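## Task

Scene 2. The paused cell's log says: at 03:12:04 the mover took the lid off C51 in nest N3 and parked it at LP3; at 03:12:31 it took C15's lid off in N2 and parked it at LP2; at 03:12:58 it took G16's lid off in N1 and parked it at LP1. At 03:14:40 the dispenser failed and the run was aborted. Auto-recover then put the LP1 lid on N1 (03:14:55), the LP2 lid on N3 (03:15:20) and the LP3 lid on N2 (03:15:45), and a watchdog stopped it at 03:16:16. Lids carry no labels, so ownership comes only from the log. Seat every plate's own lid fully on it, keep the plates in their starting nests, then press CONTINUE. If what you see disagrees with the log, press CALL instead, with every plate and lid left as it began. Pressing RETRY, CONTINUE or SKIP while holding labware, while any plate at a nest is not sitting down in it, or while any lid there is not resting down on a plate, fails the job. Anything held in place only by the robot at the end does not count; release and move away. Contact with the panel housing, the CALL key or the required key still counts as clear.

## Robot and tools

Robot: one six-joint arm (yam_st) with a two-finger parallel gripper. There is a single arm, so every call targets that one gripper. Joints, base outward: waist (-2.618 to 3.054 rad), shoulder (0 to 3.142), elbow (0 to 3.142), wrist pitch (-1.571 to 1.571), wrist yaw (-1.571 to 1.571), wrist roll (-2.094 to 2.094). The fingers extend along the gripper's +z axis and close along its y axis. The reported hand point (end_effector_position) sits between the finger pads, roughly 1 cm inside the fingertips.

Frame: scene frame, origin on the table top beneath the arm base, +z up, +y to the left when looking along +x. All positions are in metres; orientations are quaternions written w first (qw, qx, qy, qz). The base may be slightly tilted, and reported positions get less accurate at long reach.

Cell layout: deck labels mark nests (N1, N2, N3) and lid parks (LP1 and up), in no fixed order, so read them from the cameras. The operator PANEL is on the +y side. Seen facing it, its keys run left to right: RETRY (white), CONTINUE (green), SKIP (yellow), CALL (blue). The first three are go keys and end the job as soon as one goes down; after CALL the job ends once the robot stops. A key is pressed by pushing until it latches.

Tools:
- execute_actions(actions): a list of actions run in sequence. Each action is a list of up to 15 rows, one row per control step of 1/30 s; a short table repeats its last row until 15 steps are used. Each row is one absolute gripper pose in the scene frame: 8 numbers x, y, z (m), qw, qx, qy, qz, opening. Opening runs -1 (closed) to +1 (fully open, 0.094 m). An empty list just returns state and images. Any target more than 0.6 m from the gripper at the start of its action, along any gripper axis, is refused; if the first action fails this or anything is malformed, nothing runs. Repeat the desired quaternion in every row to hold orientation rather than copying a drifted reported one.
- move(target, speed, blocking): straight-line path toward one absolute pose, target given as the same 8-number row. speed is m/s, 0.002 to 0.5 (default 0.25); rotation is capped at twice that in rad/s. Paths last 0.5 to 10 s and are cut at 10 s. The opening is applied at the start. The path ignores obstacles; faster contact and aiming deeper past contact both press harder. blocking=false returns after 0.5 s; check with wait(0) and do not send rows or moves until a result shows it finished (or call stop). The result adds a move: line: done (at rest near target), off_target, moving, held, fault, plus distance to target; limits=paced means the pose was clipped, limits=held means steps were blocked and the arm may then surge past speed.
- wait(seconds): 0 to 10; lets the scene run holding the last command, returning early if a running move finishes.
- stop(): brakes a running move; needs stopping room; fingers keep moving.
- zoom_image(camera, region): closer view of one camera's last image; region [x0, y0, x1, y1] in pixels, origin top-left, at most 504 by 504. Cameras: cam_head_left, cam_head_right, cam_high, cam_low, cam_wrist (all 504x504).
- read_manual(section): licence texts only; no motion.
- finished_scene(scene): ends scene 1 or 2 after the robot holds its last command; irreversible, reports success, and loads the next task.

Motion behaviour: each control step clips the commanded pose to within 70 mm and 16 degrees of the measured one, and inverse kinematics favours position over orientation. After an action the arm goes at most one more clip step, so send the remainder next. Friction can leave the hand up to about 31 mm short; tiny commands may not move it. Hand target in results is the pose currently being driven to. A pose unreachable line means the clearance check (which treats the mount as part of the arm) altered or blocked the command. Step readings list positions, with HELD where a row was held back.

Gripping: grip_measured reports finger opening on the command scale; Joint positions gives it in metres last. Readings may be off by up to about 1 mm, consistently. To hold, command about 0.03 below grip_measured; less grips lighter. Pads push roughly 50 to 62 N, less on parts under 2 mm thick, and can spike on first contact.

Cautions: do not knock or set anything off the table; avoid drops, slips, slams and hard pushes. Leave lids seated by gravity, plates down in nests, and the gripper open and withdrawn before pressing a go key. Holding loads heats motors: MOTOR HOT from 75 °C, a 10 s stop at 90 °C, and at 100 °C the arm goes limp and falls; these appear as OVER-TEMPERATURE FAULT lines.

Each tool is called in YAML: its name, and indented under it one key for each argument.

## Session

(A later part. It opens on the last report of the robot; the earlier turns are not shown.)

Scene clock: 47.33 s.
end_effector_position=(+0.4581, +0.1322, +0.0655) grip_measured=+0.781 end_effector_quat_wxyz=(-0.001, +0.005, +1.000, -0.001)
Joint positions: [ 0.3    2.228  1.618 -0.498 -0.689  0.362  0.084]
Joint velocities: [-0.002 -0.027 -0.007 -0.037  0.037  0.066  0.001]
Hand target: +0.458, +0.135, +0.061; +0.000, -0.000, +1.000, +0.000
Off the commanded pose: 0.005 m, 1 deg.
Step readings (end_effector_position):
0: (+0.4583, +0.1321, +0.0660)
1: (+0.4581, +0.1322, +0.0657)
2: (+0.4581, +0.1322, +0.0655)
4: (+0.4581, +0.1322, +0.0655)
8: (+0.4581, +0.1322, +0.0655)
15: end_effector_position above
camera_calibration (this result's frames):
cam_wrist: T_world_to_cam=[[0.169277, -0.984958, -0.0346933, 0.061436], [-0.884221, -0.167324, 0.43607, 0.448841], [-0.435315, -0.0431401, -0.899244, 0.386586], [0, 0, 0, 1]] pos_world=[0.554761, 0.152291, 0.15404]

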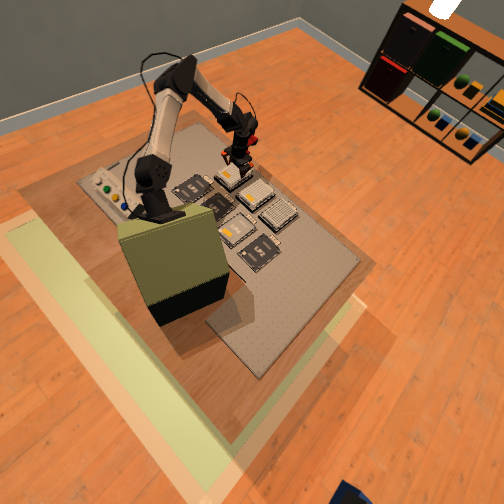

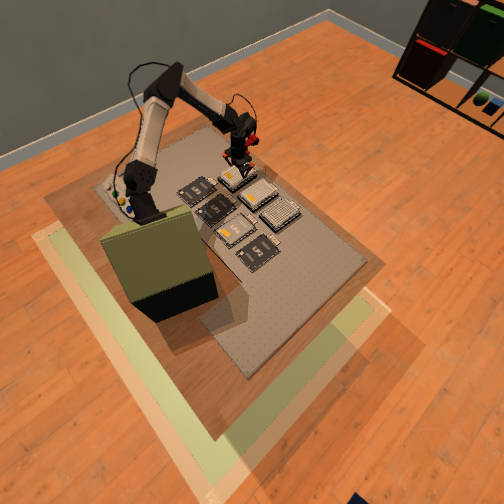

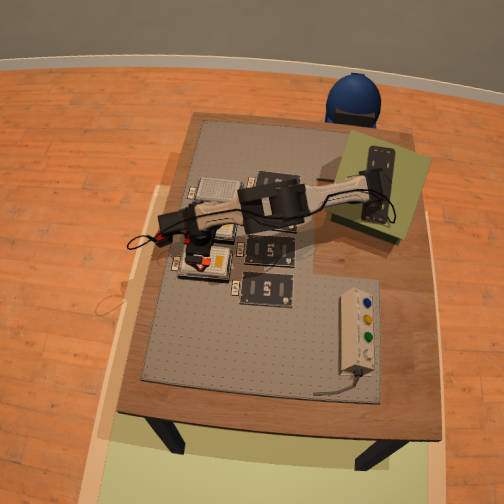

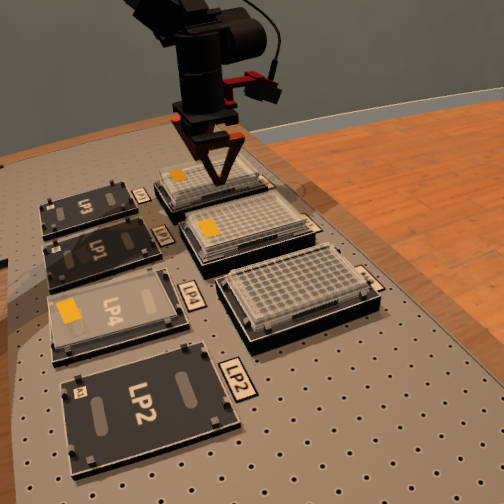

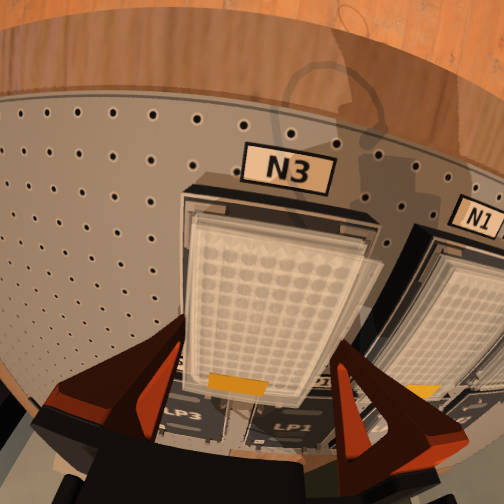

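zoom_image:
  camera: "cam_wrist"
  region: [150,160,420,430]

zoom_image:
  camera: "cam_low"
  region: [130,130,330,260]

Region (150, 160, 420, 430) of cam_wrist's 504x504 image, scaled by 1.867, with more detail than that image has.

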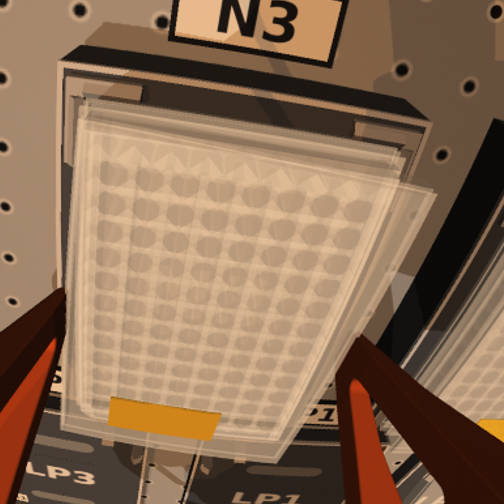

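Region (130, 130, 330, 260) of cam_low's 504x504 image, scaled by 2.520, with more detail than that image has; it fills the top 328 rows of this view, and the rest is white.

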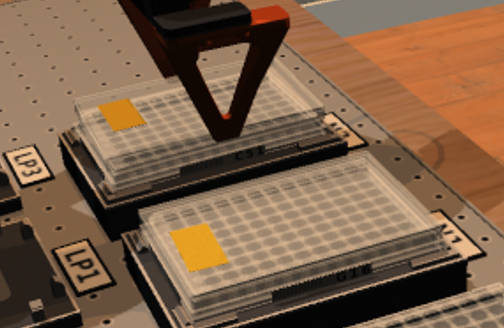

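execute_actions:
  actions:
    - [[0.4585,0.142,0.085,0,0,1,0,0.74],[0.4585,0.142,0.085,0,0,1,0,0.74],[0.4585,0.142,0.085,0,0,1,0,0.74],[0.4585,0.136,0.072,0,0,1,0,0.74]]

Scene clock: 49.30 s.
end_effector_position=(+0.4578, +0.1369, +0.0717) grip_measured=+0.781 end_effector_quat_wxyz=(-0.000, +0.002, +1.000, -0.001)
Joint positions: [ 0.299  2.209  1.618 -0.517 -0.689  0.355  0.084]
Joint velocities: [-0.002  0.002 -0.007 -0.022 -0.037 -0.007 -0.   ]
Hand target: +0.458, +0.136, +0.072; -0.000, +0.000, +1.000, -0.000
Off the commanded pose: 0.001 m, 0 deg.
Step readings (end_effector_position):
0: (+0.4581, +0.1322, +0.0655)
1: (+0.4579, +0.1328, +0.0668)
2: (+0.4570, +0.1335, +0.0684)
4: (+0.4571, +0.1362, +0.0714)
8: (+0.4578, +0.1369, +0.0717)
15: end_effector_position above
camera_calibration (this result's frames):
cam_wrist: T_world_to_cam=[[0.176033, -0.983773, -0.0346906, 0.0630089], [-0.883336, -0.173417, 0.435481, 0.447185], [-0.43443, -0.0460154, -0.899529, 0.392278], [0, 0, 0, 1]] pos_world=[0.554341, 0.157587, 0.160311]

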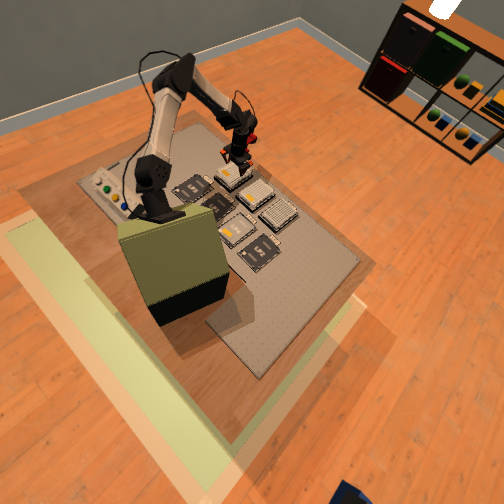

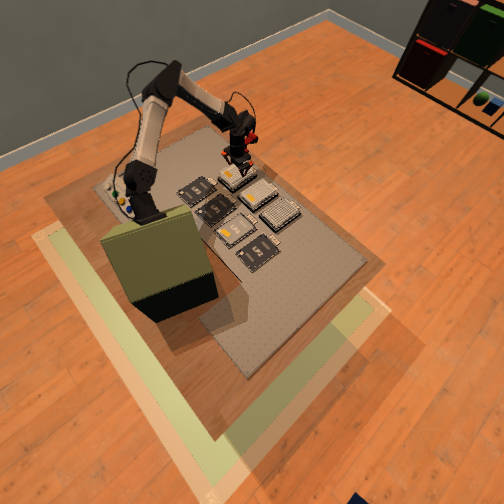

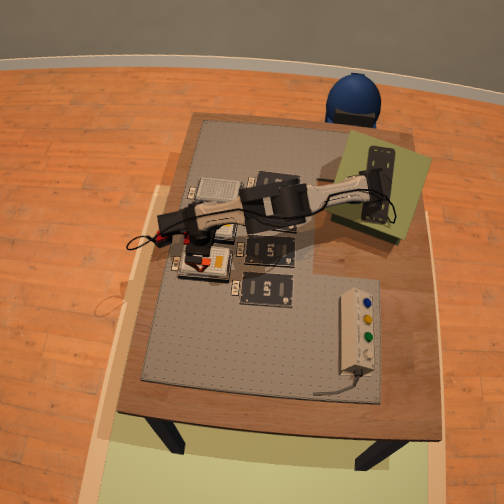

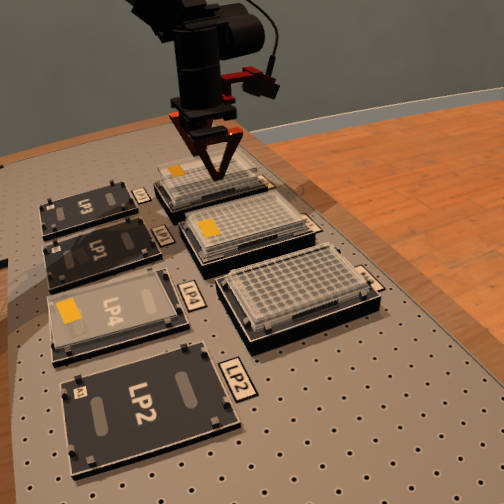

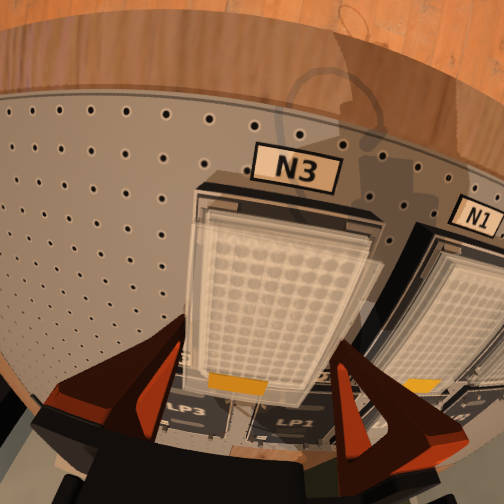

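execute_actions:
  actions:
    - [[0.455,0.149,0.063,0,0,1,0,0.74],[0.455,0.149,0.063,0,0,1,0,0.74],[0.4575,0.1397,0.0697,0,0,1,0,0.74]]

Scene clock: 50.50 s.
end_effector_position=(+0.4569, +0.1391, +0.0697) grip_measured=+0.781 end_effector_quat_wxyz=(-0.001, +0.003, +1.000, -0.001)
Joint positions: [ 0.307  2.209  1.618 -0.513 -0.686  0.365  0.084]
Joint velocities: [-0.012  0.002 -0.012  0.007 -0.022  0.051 -0.001]
Hand target: +0.457, +0.140, +0.070; +0.000, -0.000, +1.000, -0.000
Off the commanded pose: 0.001 m, 0 deg.
Step readings (end_effector_position):
0: (+0.4578, +0.1369, +0.0717)
1: (+0.4577, +0.1372, +0.0713)
2: (+0.4576, +0.1380, +0.0705)
4: (+0.4569, +0.1391, +0.0697)
8: (+0.4569, +0.1391, +0.0697)
15: end_effector_position above
camera_calibration (this result's frames):
cam_wrist: T_world_to_cam=[[0.172675, -0.984385, -0.0341882, 0.0669387], [-0.883227, -0.170108, 0.437006, 0.447038], [-0.435998, -0.045264, -0.898809, 0.390686], [0, 0, 0, 1]] pos_world=[0.553615, 0.159622, 0.158082]

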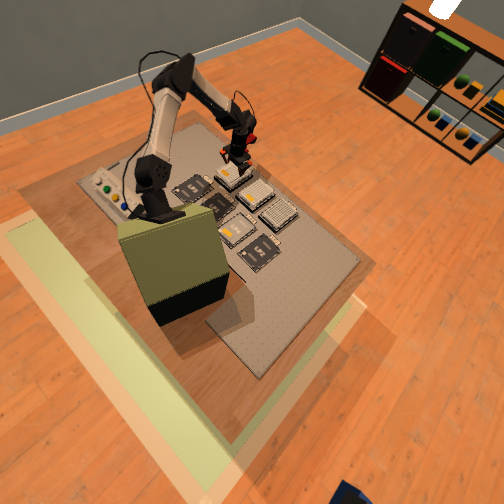

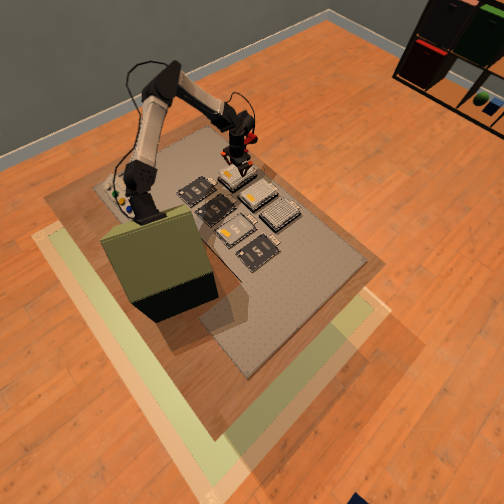

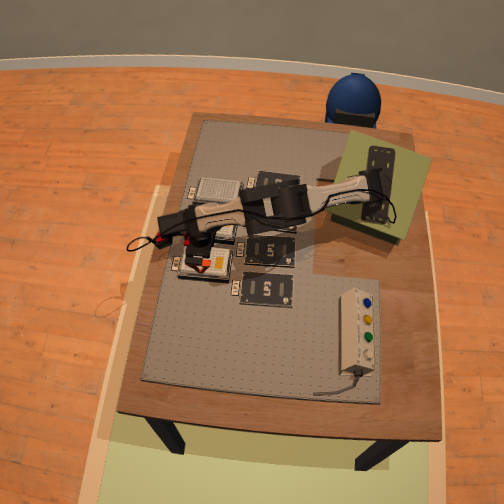

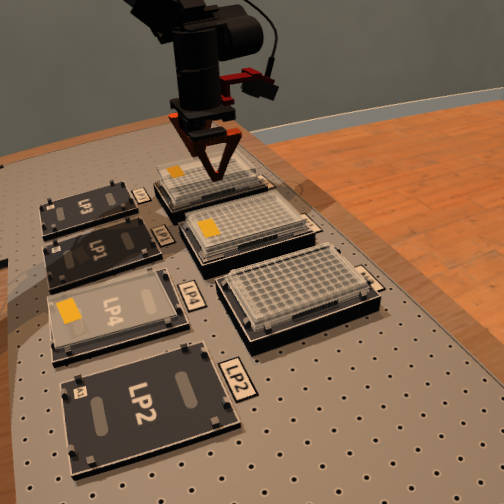

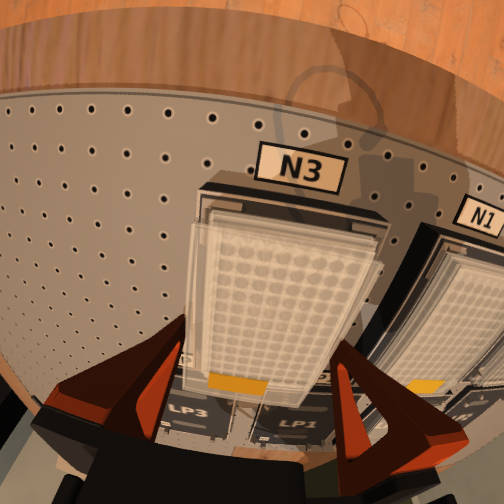

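execute_actions:
  actions:
    - [[0.462,0.123,0.048,0,0,1,0,0.74],[0.462,0.123,0.048,0,0,1,0,0.74],[0.4588,0.1335,0.061,0,0,1,0,0.74]]

Scene clock: 51.33 s.
end_effector_position=(+0.4604, +0.1356, +0.0662) grip_measured=+0.781 end_effector_quat_wxyz=(+0.004, +0.000, +1.000, +0.003)
Joint positions: [ 0.303  2.224  1.618 -0.486 -0.691  0.365  0.084]
Joint velocities: [-0.007  0.002 -0.002  0.037  0.037 -0.007  0.   ]
Hand target: +0.459, +0.133, +0.061; +0.000, +0.000, +1.000, -0.000
Off the commanded pose: 0.006 m, 1 deg.
Step readings (end_effector_position):
0: (+0.4569, +0.1391, +0.0697)
1: (+0.4572, +0.1380, +0.0682)
2: (+0.4586, +0.1367, +0.0659)
4: (+0.4599, +0.1356, +0.0662)
8: (+0.4604, +0.1356, +0.0662)
15: end_effector_position above
camera_calibration (this result's frames):
cam_wrist: T_world_to_cam=[[0.178959, -0.983061, -0.0395671, 0.0600449], [-0.88661, -0.178573, 0.426655, 0.454441], [-0.426493, -0.0412731, -0.903549, 0.384331], [0, 0, 0, 1]] pos_world=[0.556081, 0.156041, 0.155748]

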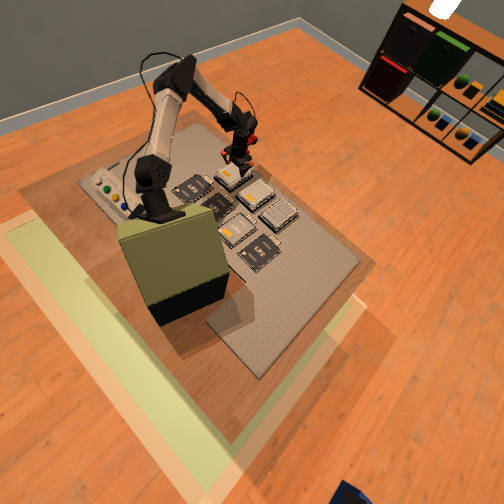

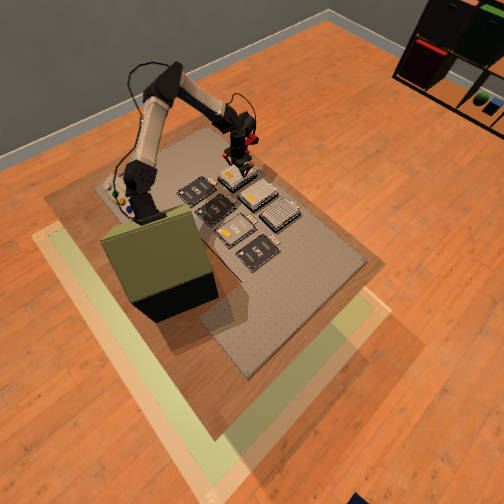

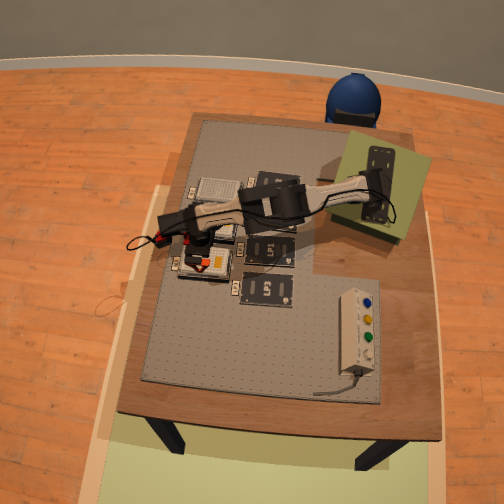

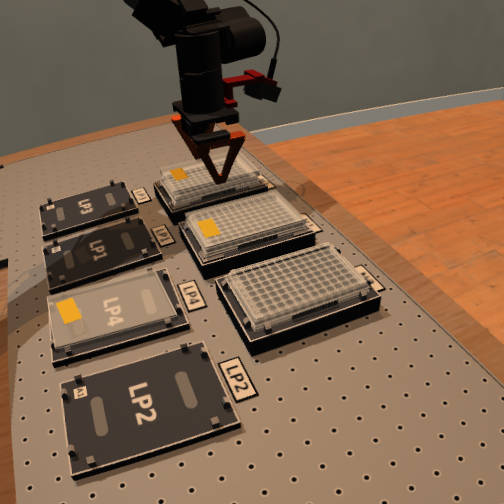

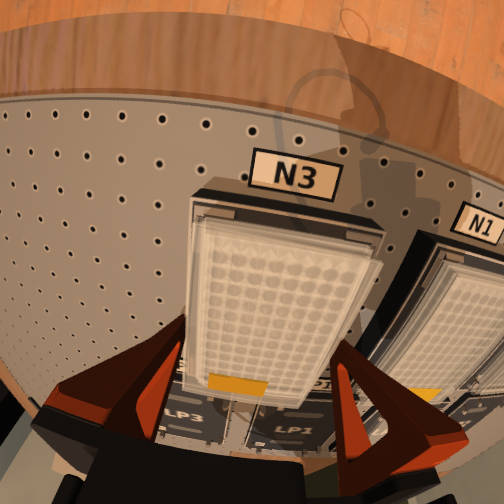

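zoom_image:
  camera: "cam_wrist"
  region: [150,170,420,430]

zoom_image:
  camera: "cam_high"
  region: [150,200,260,300]

zoom_image:
  camera: "cam_low"
  region: [140,140,290,230]

Region (150, 170, 420, 430) of cam_wrist's 504x504 image, scaled by 1.867, with more detail than that image has; it fills the top 485 rows of this view, and the rest is white.

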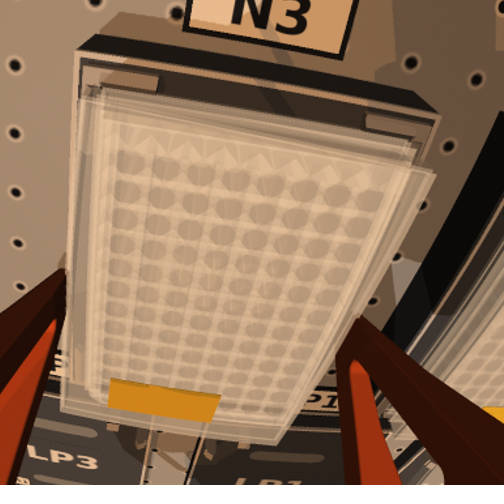

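Region (150, 200, 260, 300) of cam_high's 504x504 image, scaled by 4.582, with more detail than that image has; it fills the top 458 rows of this view, and the rest is white.

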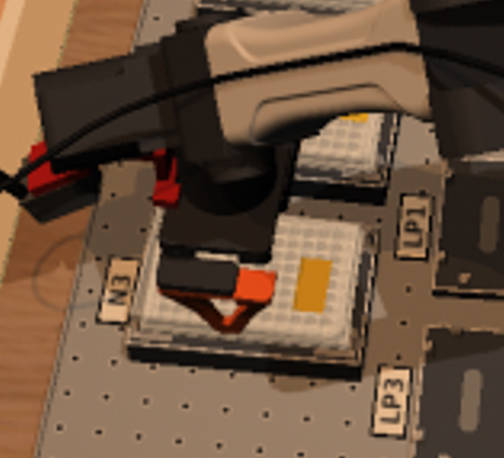

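Region (140, 140, 290, 230) of cam_low's 504x504 image, scaled by 3.360, with more detail than that image has; it fills the top 302 rows of this view, and the rest is white.

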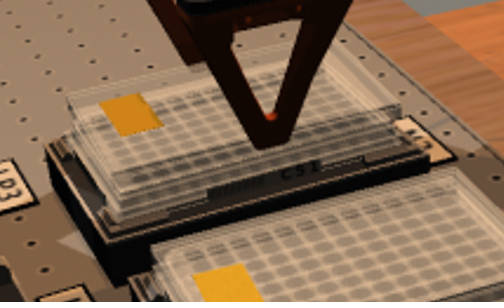

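zoom_image:
  camera: "cam_low"
  region: [200,150,340,260]

zoom_image:
  camera: "cam_low"
  region: [140,150,240,290]

Region (200, 150, 340, 260) of cam_low's 504x504 image, scaled by 3.600, with more detail than that image has; it fills the top 396 rows of this view, and the rest is white.

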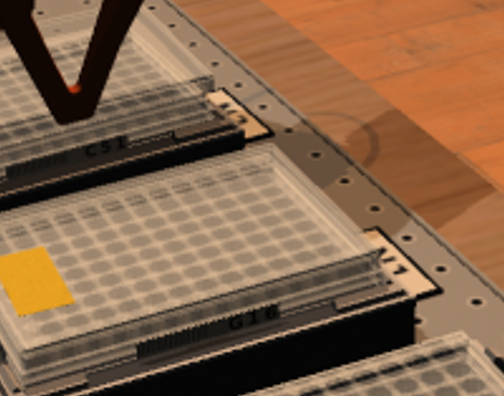

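Region (140, 150, 240, 290) of cam_low's 504x504 image, scaled by 3.600, with more detail than that image has; it fills the left 360 columns of this view, and the rest is white.

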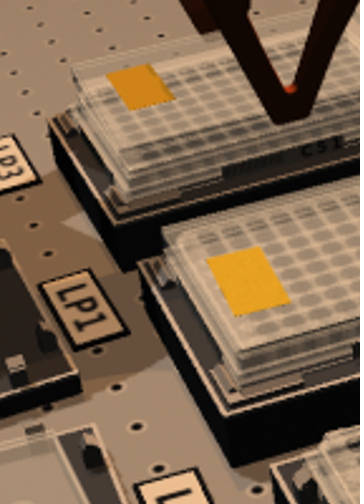

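execute_actions:
  actions:
    - [[0.4604,0.1345,0.066,0,0,1,0,0.77],[0.4604,0.1345,0.066,0,0,1,0,0.78],[0.4604,0.1345,0.066,0,0,1,0,0.79],[0.4604,0.1345,0.066,0,0,1,0,0.80],[0.4604,0.1345,0.066,0,0,1,0,0.81],[0.4604,0.1345,0.066,0,0,1,0,0.82],[0.4604,0.1345,0.066,0,0,1,0,0.84],[0.4604,0.1345,0.066,0,0,1,0,0.86]]

Scene clock: 58.37 s.
end_effector_position=(+0.4601, +0.1355, +0.0662) grip_measured=+0.857 end_effector_quat_wxyz=(+0.003, -0.001, +1.000, +0.002)
Joint positions: [ 0.303  2.224  1.618 -0.488 -0.691  0.362  0.087]
Joint velocities: [ 0.012  0.022 -0.017 -0.022 -0.066  0.037 -0.   ]
Hand target: +0.460, +0.135, +0.066; +0.000, +0.000, +1.000, +0.000
Off the commanded pose: 0.001 m, 0 deg.
Step readings (end_effector_position):
0: (+0.4604, +0.1356, +0.0662)
1: (+0.4603, +0.1356, +0.0662)
2: (+0.4603, +0.1356, +0.0662)
4: (+0.4603, +0.1356, +0.0662)
8: (+0.4603, +0.1356, +0.0662)
15: end_effector_position above
camera_calibration (this result's frames):
cam_wrist: T_world_to_cam=[[0.180962, -0.982703, -0.0393371, 0.059002], [-0.885771, -0.180233, 0.427698, 0.453931], [-0.42739, -0.0425534, -0.903065, 0.384752], [0, 0, 0, 1]] pos_world=[0.555841, 0.156167, 0.155632]

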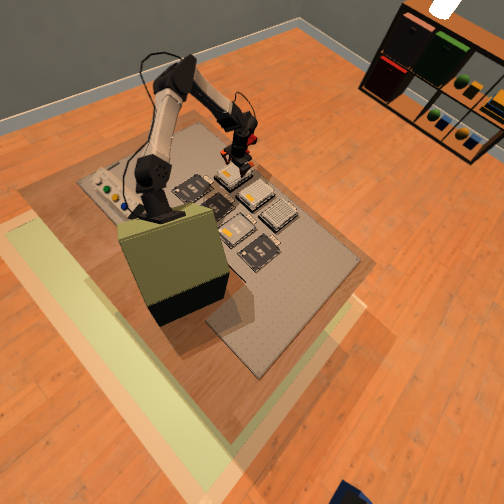

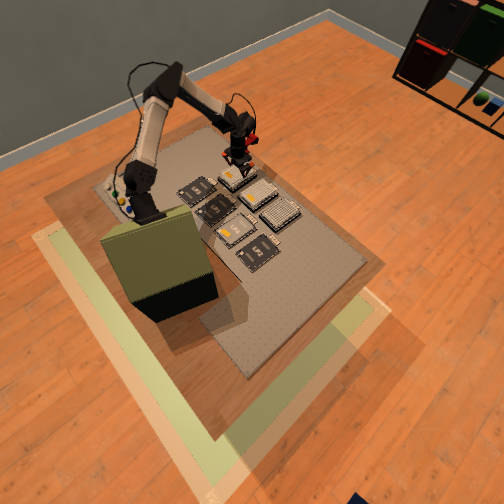

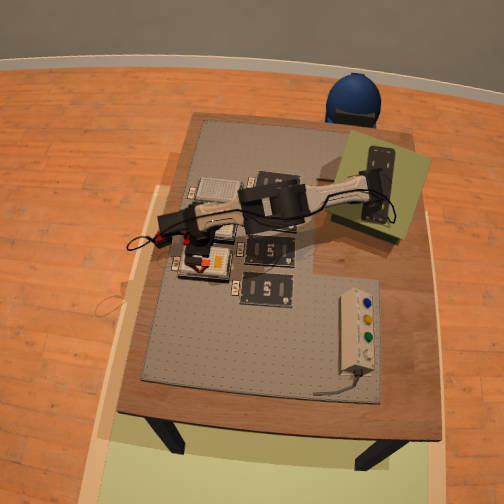

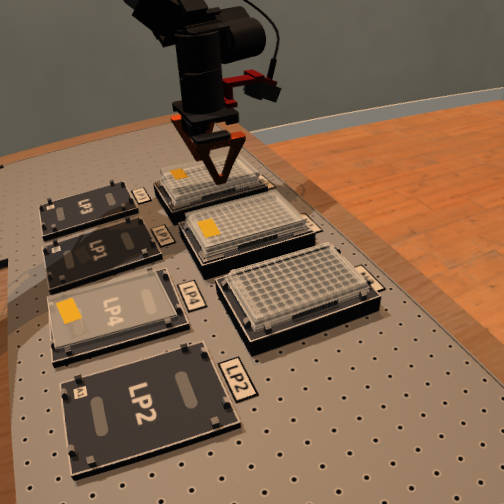

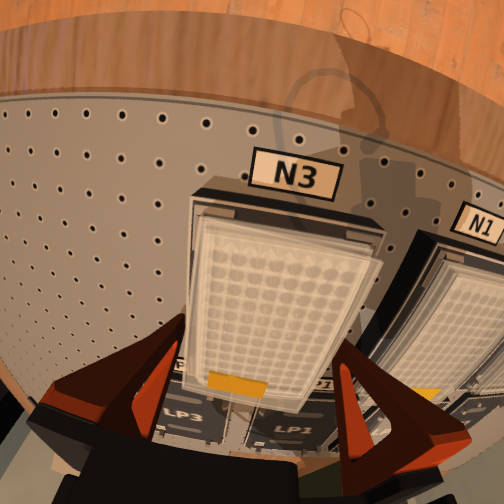

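zoom_image:
  camera: "cam_wrist"
  region: [150,170,420,430]

zoom_image:
  camera: "cam_low"
  region: [140,140,290,230]

Region (150, 170, 420, 430) of cam_wrist's 504x504 image, scaled by 1.867, with more detail than that image has; it fills the top 485 rows of this view, and the rest is white.

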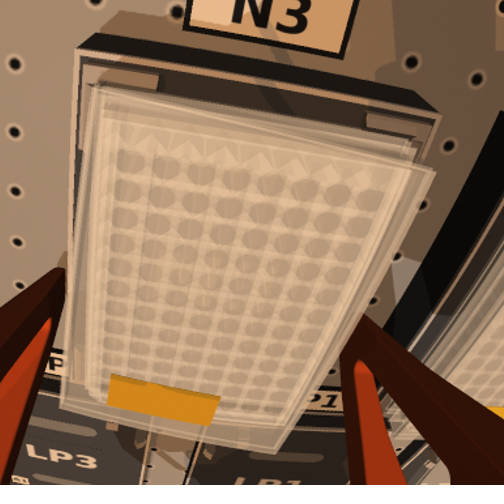

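Region (140, 140, 290, 230) of cam_low's 504x504 image, scaled by 3.360, with more detail than that image has; it fills the top 302 rows of this view, and the rest is white.

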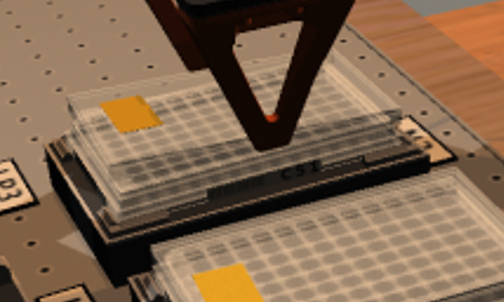

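execute_actions:
  actions:
    - [[0.456,0.148,0.057,0,0,1,0,0.86],[0.456,0.148,0.057,0,0,1,0,0.86],[0.460,0.1385,0.064,0,0,1,0,0.86]]

zoom_image:
  camera: "cam_wrist"
  region: [150,170,420,430]

zoom_image:
  camera: "cam_low"
  region: [140,140,290,230]

Scene clock: 59.60 s.
end_effector_position=(+0.4589, +0.1367, +0.0643) grip_measured=+0.857 end_effector_quat_wxyz=(+0.002, +0.002, +1.000, -0.000)
Joint positions: [ 0.309  2.224  1.618 -0.488 -0.683  0.371  0.087]
Joint velocities: [-0.007  0.007 -0.017  0.022 -0.007 -0.022  0.001]
Hand target: +0.460, +0.138, +0.064; +0.000, -0.000, +1.000, +0.000
Off the commanded pose: 0.002 m, 0 deg.
Step readings (end_effector_position):
0: (+0.4601, +0.1355, +0.0662)
1: (+0.4598, +0.1359, +0.0657)
2: (+0.4593, +0.1363, +0.0649)
4: (+0.4589, +0.1367, +0.0643)
8: (+0.4589, +0.1367, +0.0643)
15: end_effector_position above
camera_calibration (this result's frames):
cam_wrist: T_world_to_cam=[[0.175619, -0.983855, -0.0344474, 0.0625925], [-0.885784, -0.173189, 0.430572, 0.452737], [-0.429587, -0.0451037, -0.901899, 0.383898], [0, 0, 0, 1]] pos_world=[0.554952, 0.157306, 0.153457]

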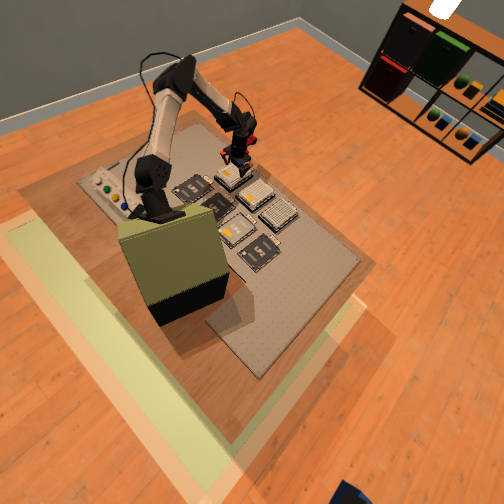

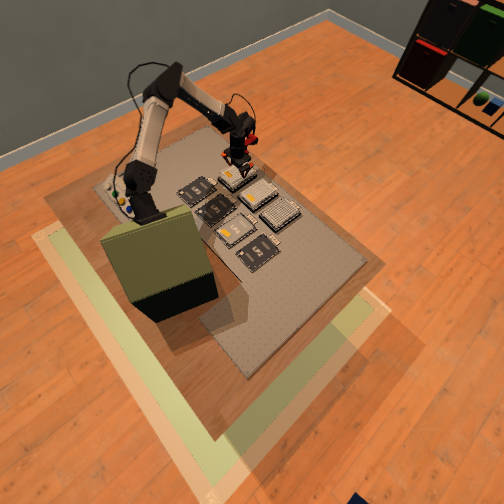

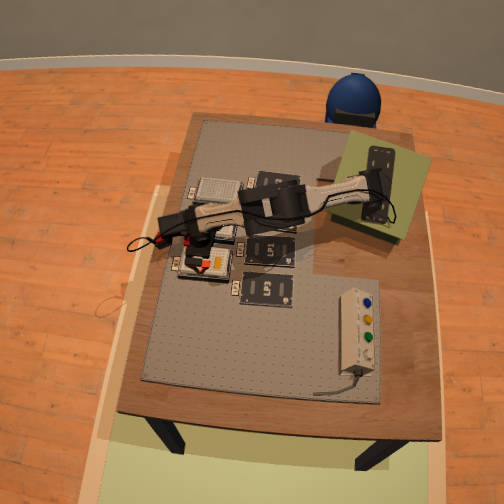

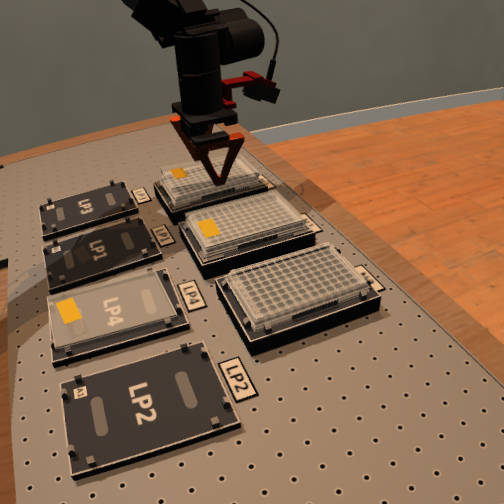

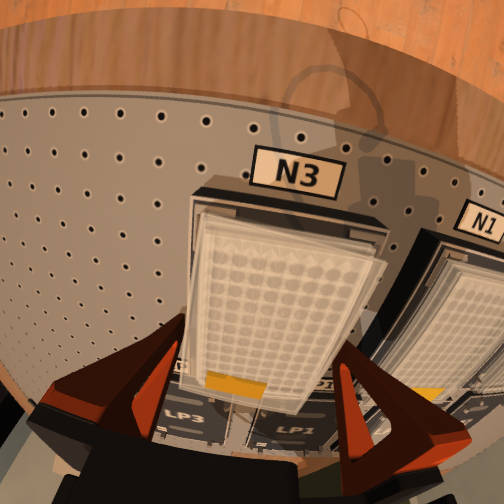

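Region (150, 170, 420, 430) of cam_wrist's 504x504 image, scaled by 1.867, with more detail than that image has; it fills the top 485 rows of this view, and the rest is white.

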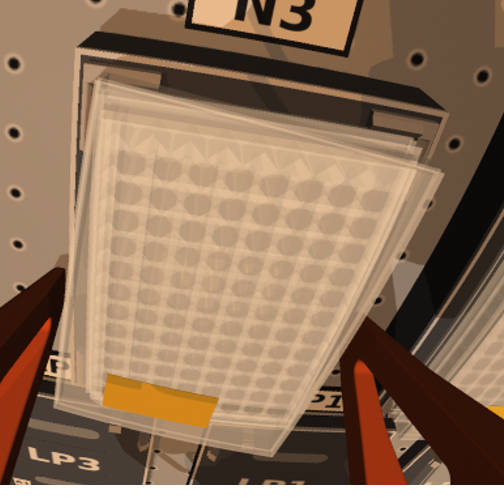

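Region (140, 140, 290, 230) of cam_low's 504x504 image, scaled by 3.360, with more detail than that image has; it fills the top 302 rows of this view, and the rest is white.

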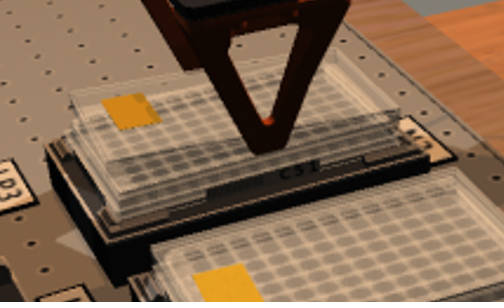

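execute_actions:
  actions:
    - [[0.459,0.1367,0.0643,0,0,1,0,0.9],[0.459,0.1367,0.0643,0,0,1,0,0.95],[0.459,0.1367,0.0643,0,0,1,0,1],[0.459,0.1367,0.0643,0,0,1,0,1],[0.459,0.1367,0.0643,0,0,1,0,1],[0.459,0.137,0.075,0,0,1,0,1],[0.459,0.137,0.085,0,0,1,0,1],[0.459,0.137,0.095,0,0,1,0,1],[0.459,0.137,0.105,0,0,1,0,1],[0.459,0.137,0.115,0,0,1,0,1],[0.459,0.137,0.125,0,0,1,0,1],[0.459,0.137,0.135,0,0,1,0,1],[0.459,0.137,0.14,0,0,1,0,1]]

zoom_image:
  camera: "cam_wrist"
  region: [150,170,420,430]

zoom_image:
  camera: "cam_low"
  region: [140,140,290,230]

zoom_image:
  camera: "cam_high"
  region: [150,200,260,300]

Scene clock: 65.17 s.
end_effector_position=(+0.4665, +0.1354, +0.1267) grip_measured=+1.000 end_effector_quat_wxyz=(+0.018, +0.001, +1.000, -0.002)
Joint positions: [ 0.215  2.111  1.618 -0.633 -0.712  0.283  0.094]
Joint velocities: [-0.398 -0.422  0.012 -0.271 -0.095 -0.256  0.   ]
Hand target: +0.459, +0.138, +0.139; +0.003, +0.001, +1.000, +0.001
Off the commanded pose: 0.015 m, 2 deg.
Step readings (end_effector_position):
0: (+0.4589, +0.1367, +0.0643)
1: (+0.4589, +0.1367, +0.0643)
2: (+0.4589, +0.1367, +0.0643)
4: (+0.4589, +0.1367, +0.0643)
8: (+0.4568, +0.1364, +0.0676)
15: end_effector_position above
camera_calibration (this result's frames):
cam_wrist: T_world_to_cam=[[0.179447, -0.983427, -0.0259025, 0.0591673], [-0.898716, -0.174585, 0.402279, 0.442186], [-0.400134, -0.0489087, -0.91515, 0.431839], [0, 0, 0, 1]] pos_world=[0.559576, 0.156507, 0.218848]

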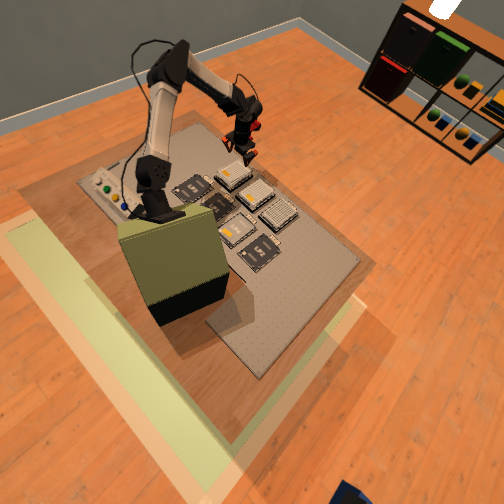

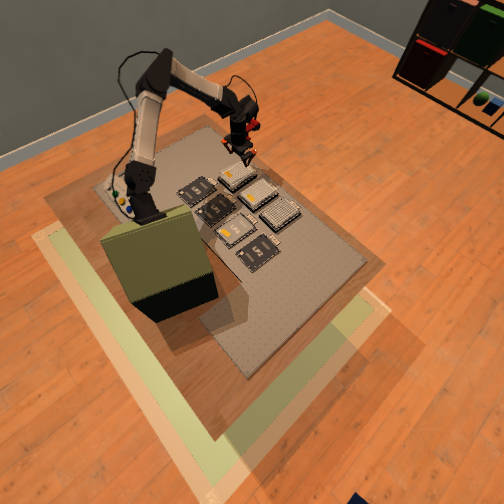

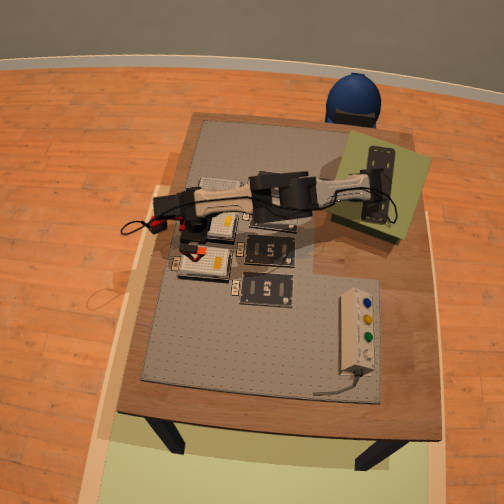

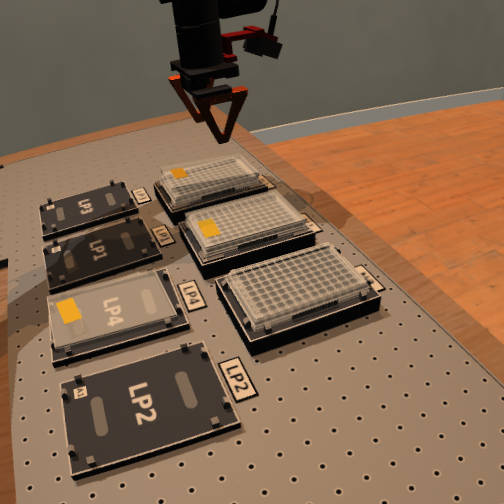

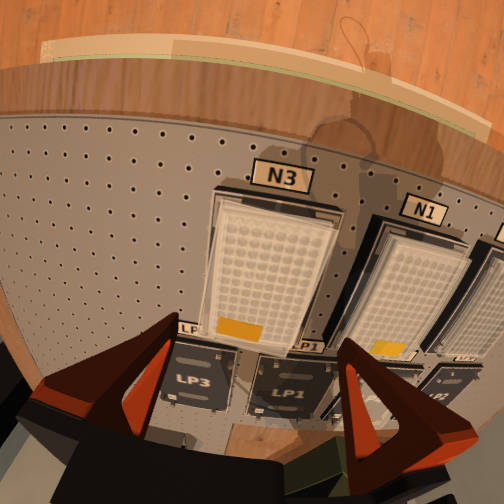

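Region (150, 170, 420, 430) of cam_wrist's 504x504 image, scaled by 1.867, with more detail than that image has; it fills the top 485 rows of this view, and the rest is white.

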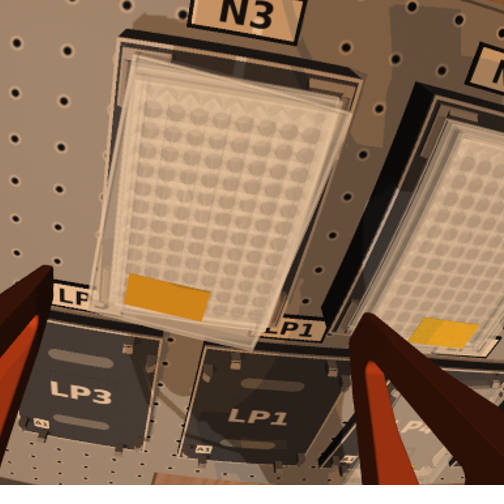

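Region (140, 140, 290, 230) of cam_low's 504x504 image, scaled by 3.360, with more detail than that image has; it fills the top 302 rows of this view, and the rest is white.

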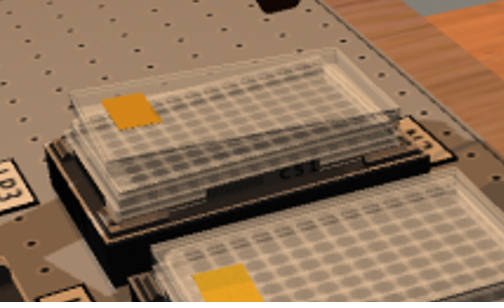

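Region (150, 200, 260, 300) of cam_high's 504x504 image, scaled by 4.582, with more detail than that image has; it fills the top 458 rows of this view, and the rest is white.

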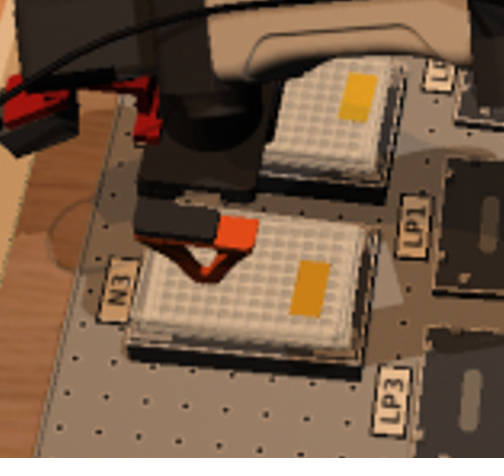

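execute_actions:
  actions:
    - [[0.459,0.1355,0.13,0,0,1,0,1],[0.459,0.1355,0.124,0,0,1,0,1],[0.459,0.1355,0.118,0,0,1,0,1],[0.459,0.1355,0.112,0,0,1,0,1],[0.4585,0.1355,0.106,0,0,1,0,1],[0.458,0.1355,0.100,0,0,1,0,1],[0.458,0.1355,0.094,0,0,1,0,1],[0.458,0.1355,0.088,0,0,1,0,1],[0.458,0.1355,0.082,0,0,1,0,1],[0.458,0.1355,0.076,0,0,1,0,1],[0.458,0.1355,0.070,0,0,1,0,1],[0.458,0.1355,0.064,0,0,1,0,1],[0.458,0.1355,0.060,0,0,1,0,1],[0.458,0.1355,0.060,0,0,1,0,1],[0.458,0.1355,0.063,0,0,1,0,1]]

Scene clock: 67.83 s.
end_effector_position=(+0.4514, +0.1378, +0.0701) grip_measured=+1.000 end_effector_quat_wxyz=(-0.013, -0.002, +1.000, +0.002)
Joint positions: [ 0.303  2.212  1.618 -0.54  -0.702  0.334  0.094]
Joint velocities: [ 0.125  0.256 -0.027  0.183  0.051  0.11   0.   ]
Hand target: +0.458, +0.136, +0.063; -0.000, -0.000, +1.000, +0.000
Off the commanded pose: 0.010 m, 2 deg.
Step readings (end_effector_position):
0: (+0.4598, +0.1332, +0.1395)
1: (+0.4598, +0.1332, +0.1395)
2: (+0.4597, +0.1333, +0.1390)
4: (+0.4600, +0.1342, +0.1351)
8: (+0.4586, +0.1384, +0.1147)
15: end_effector_position above
camera_calibration (this result's frames):
cam_wrist: T_world_to_cam=[[0.181458, -0.982346, -0.0454959, 0.0631337], [-0.870932, -0.182017, 0.456451, 0.436462], [-0.456674, -0.0432027, -0.888585, 0.39695], [0, 0, 0, 1]] pos_world=[0.549949, 0.158612, 0.156372]

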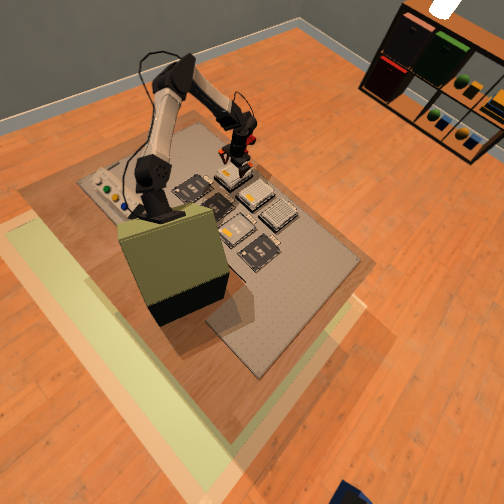

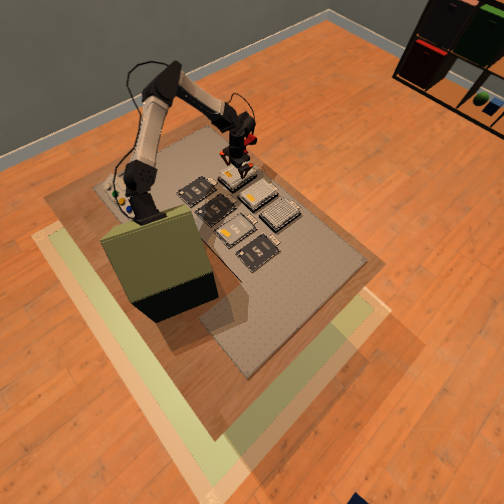

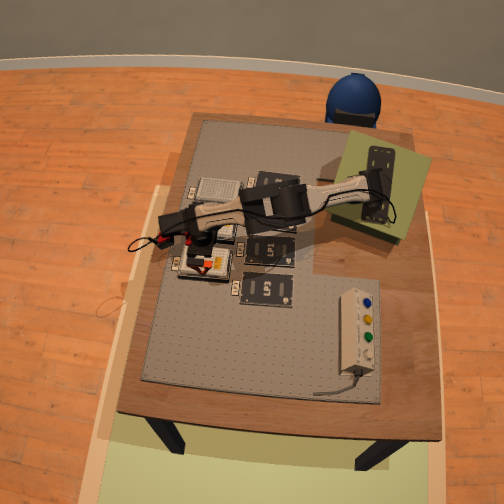

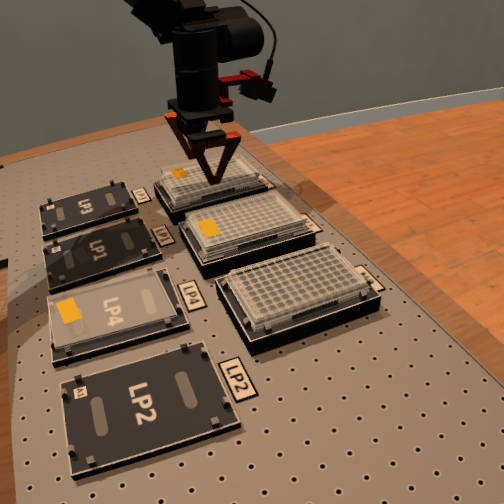

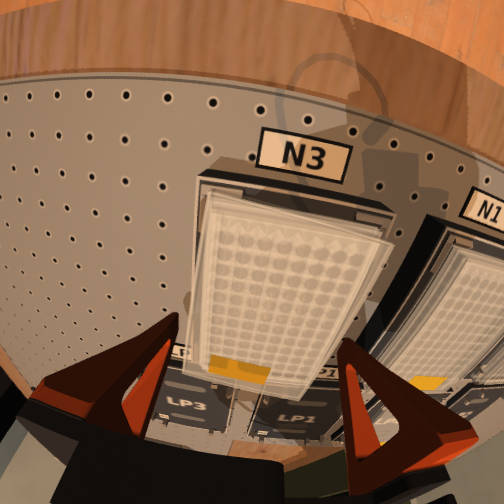

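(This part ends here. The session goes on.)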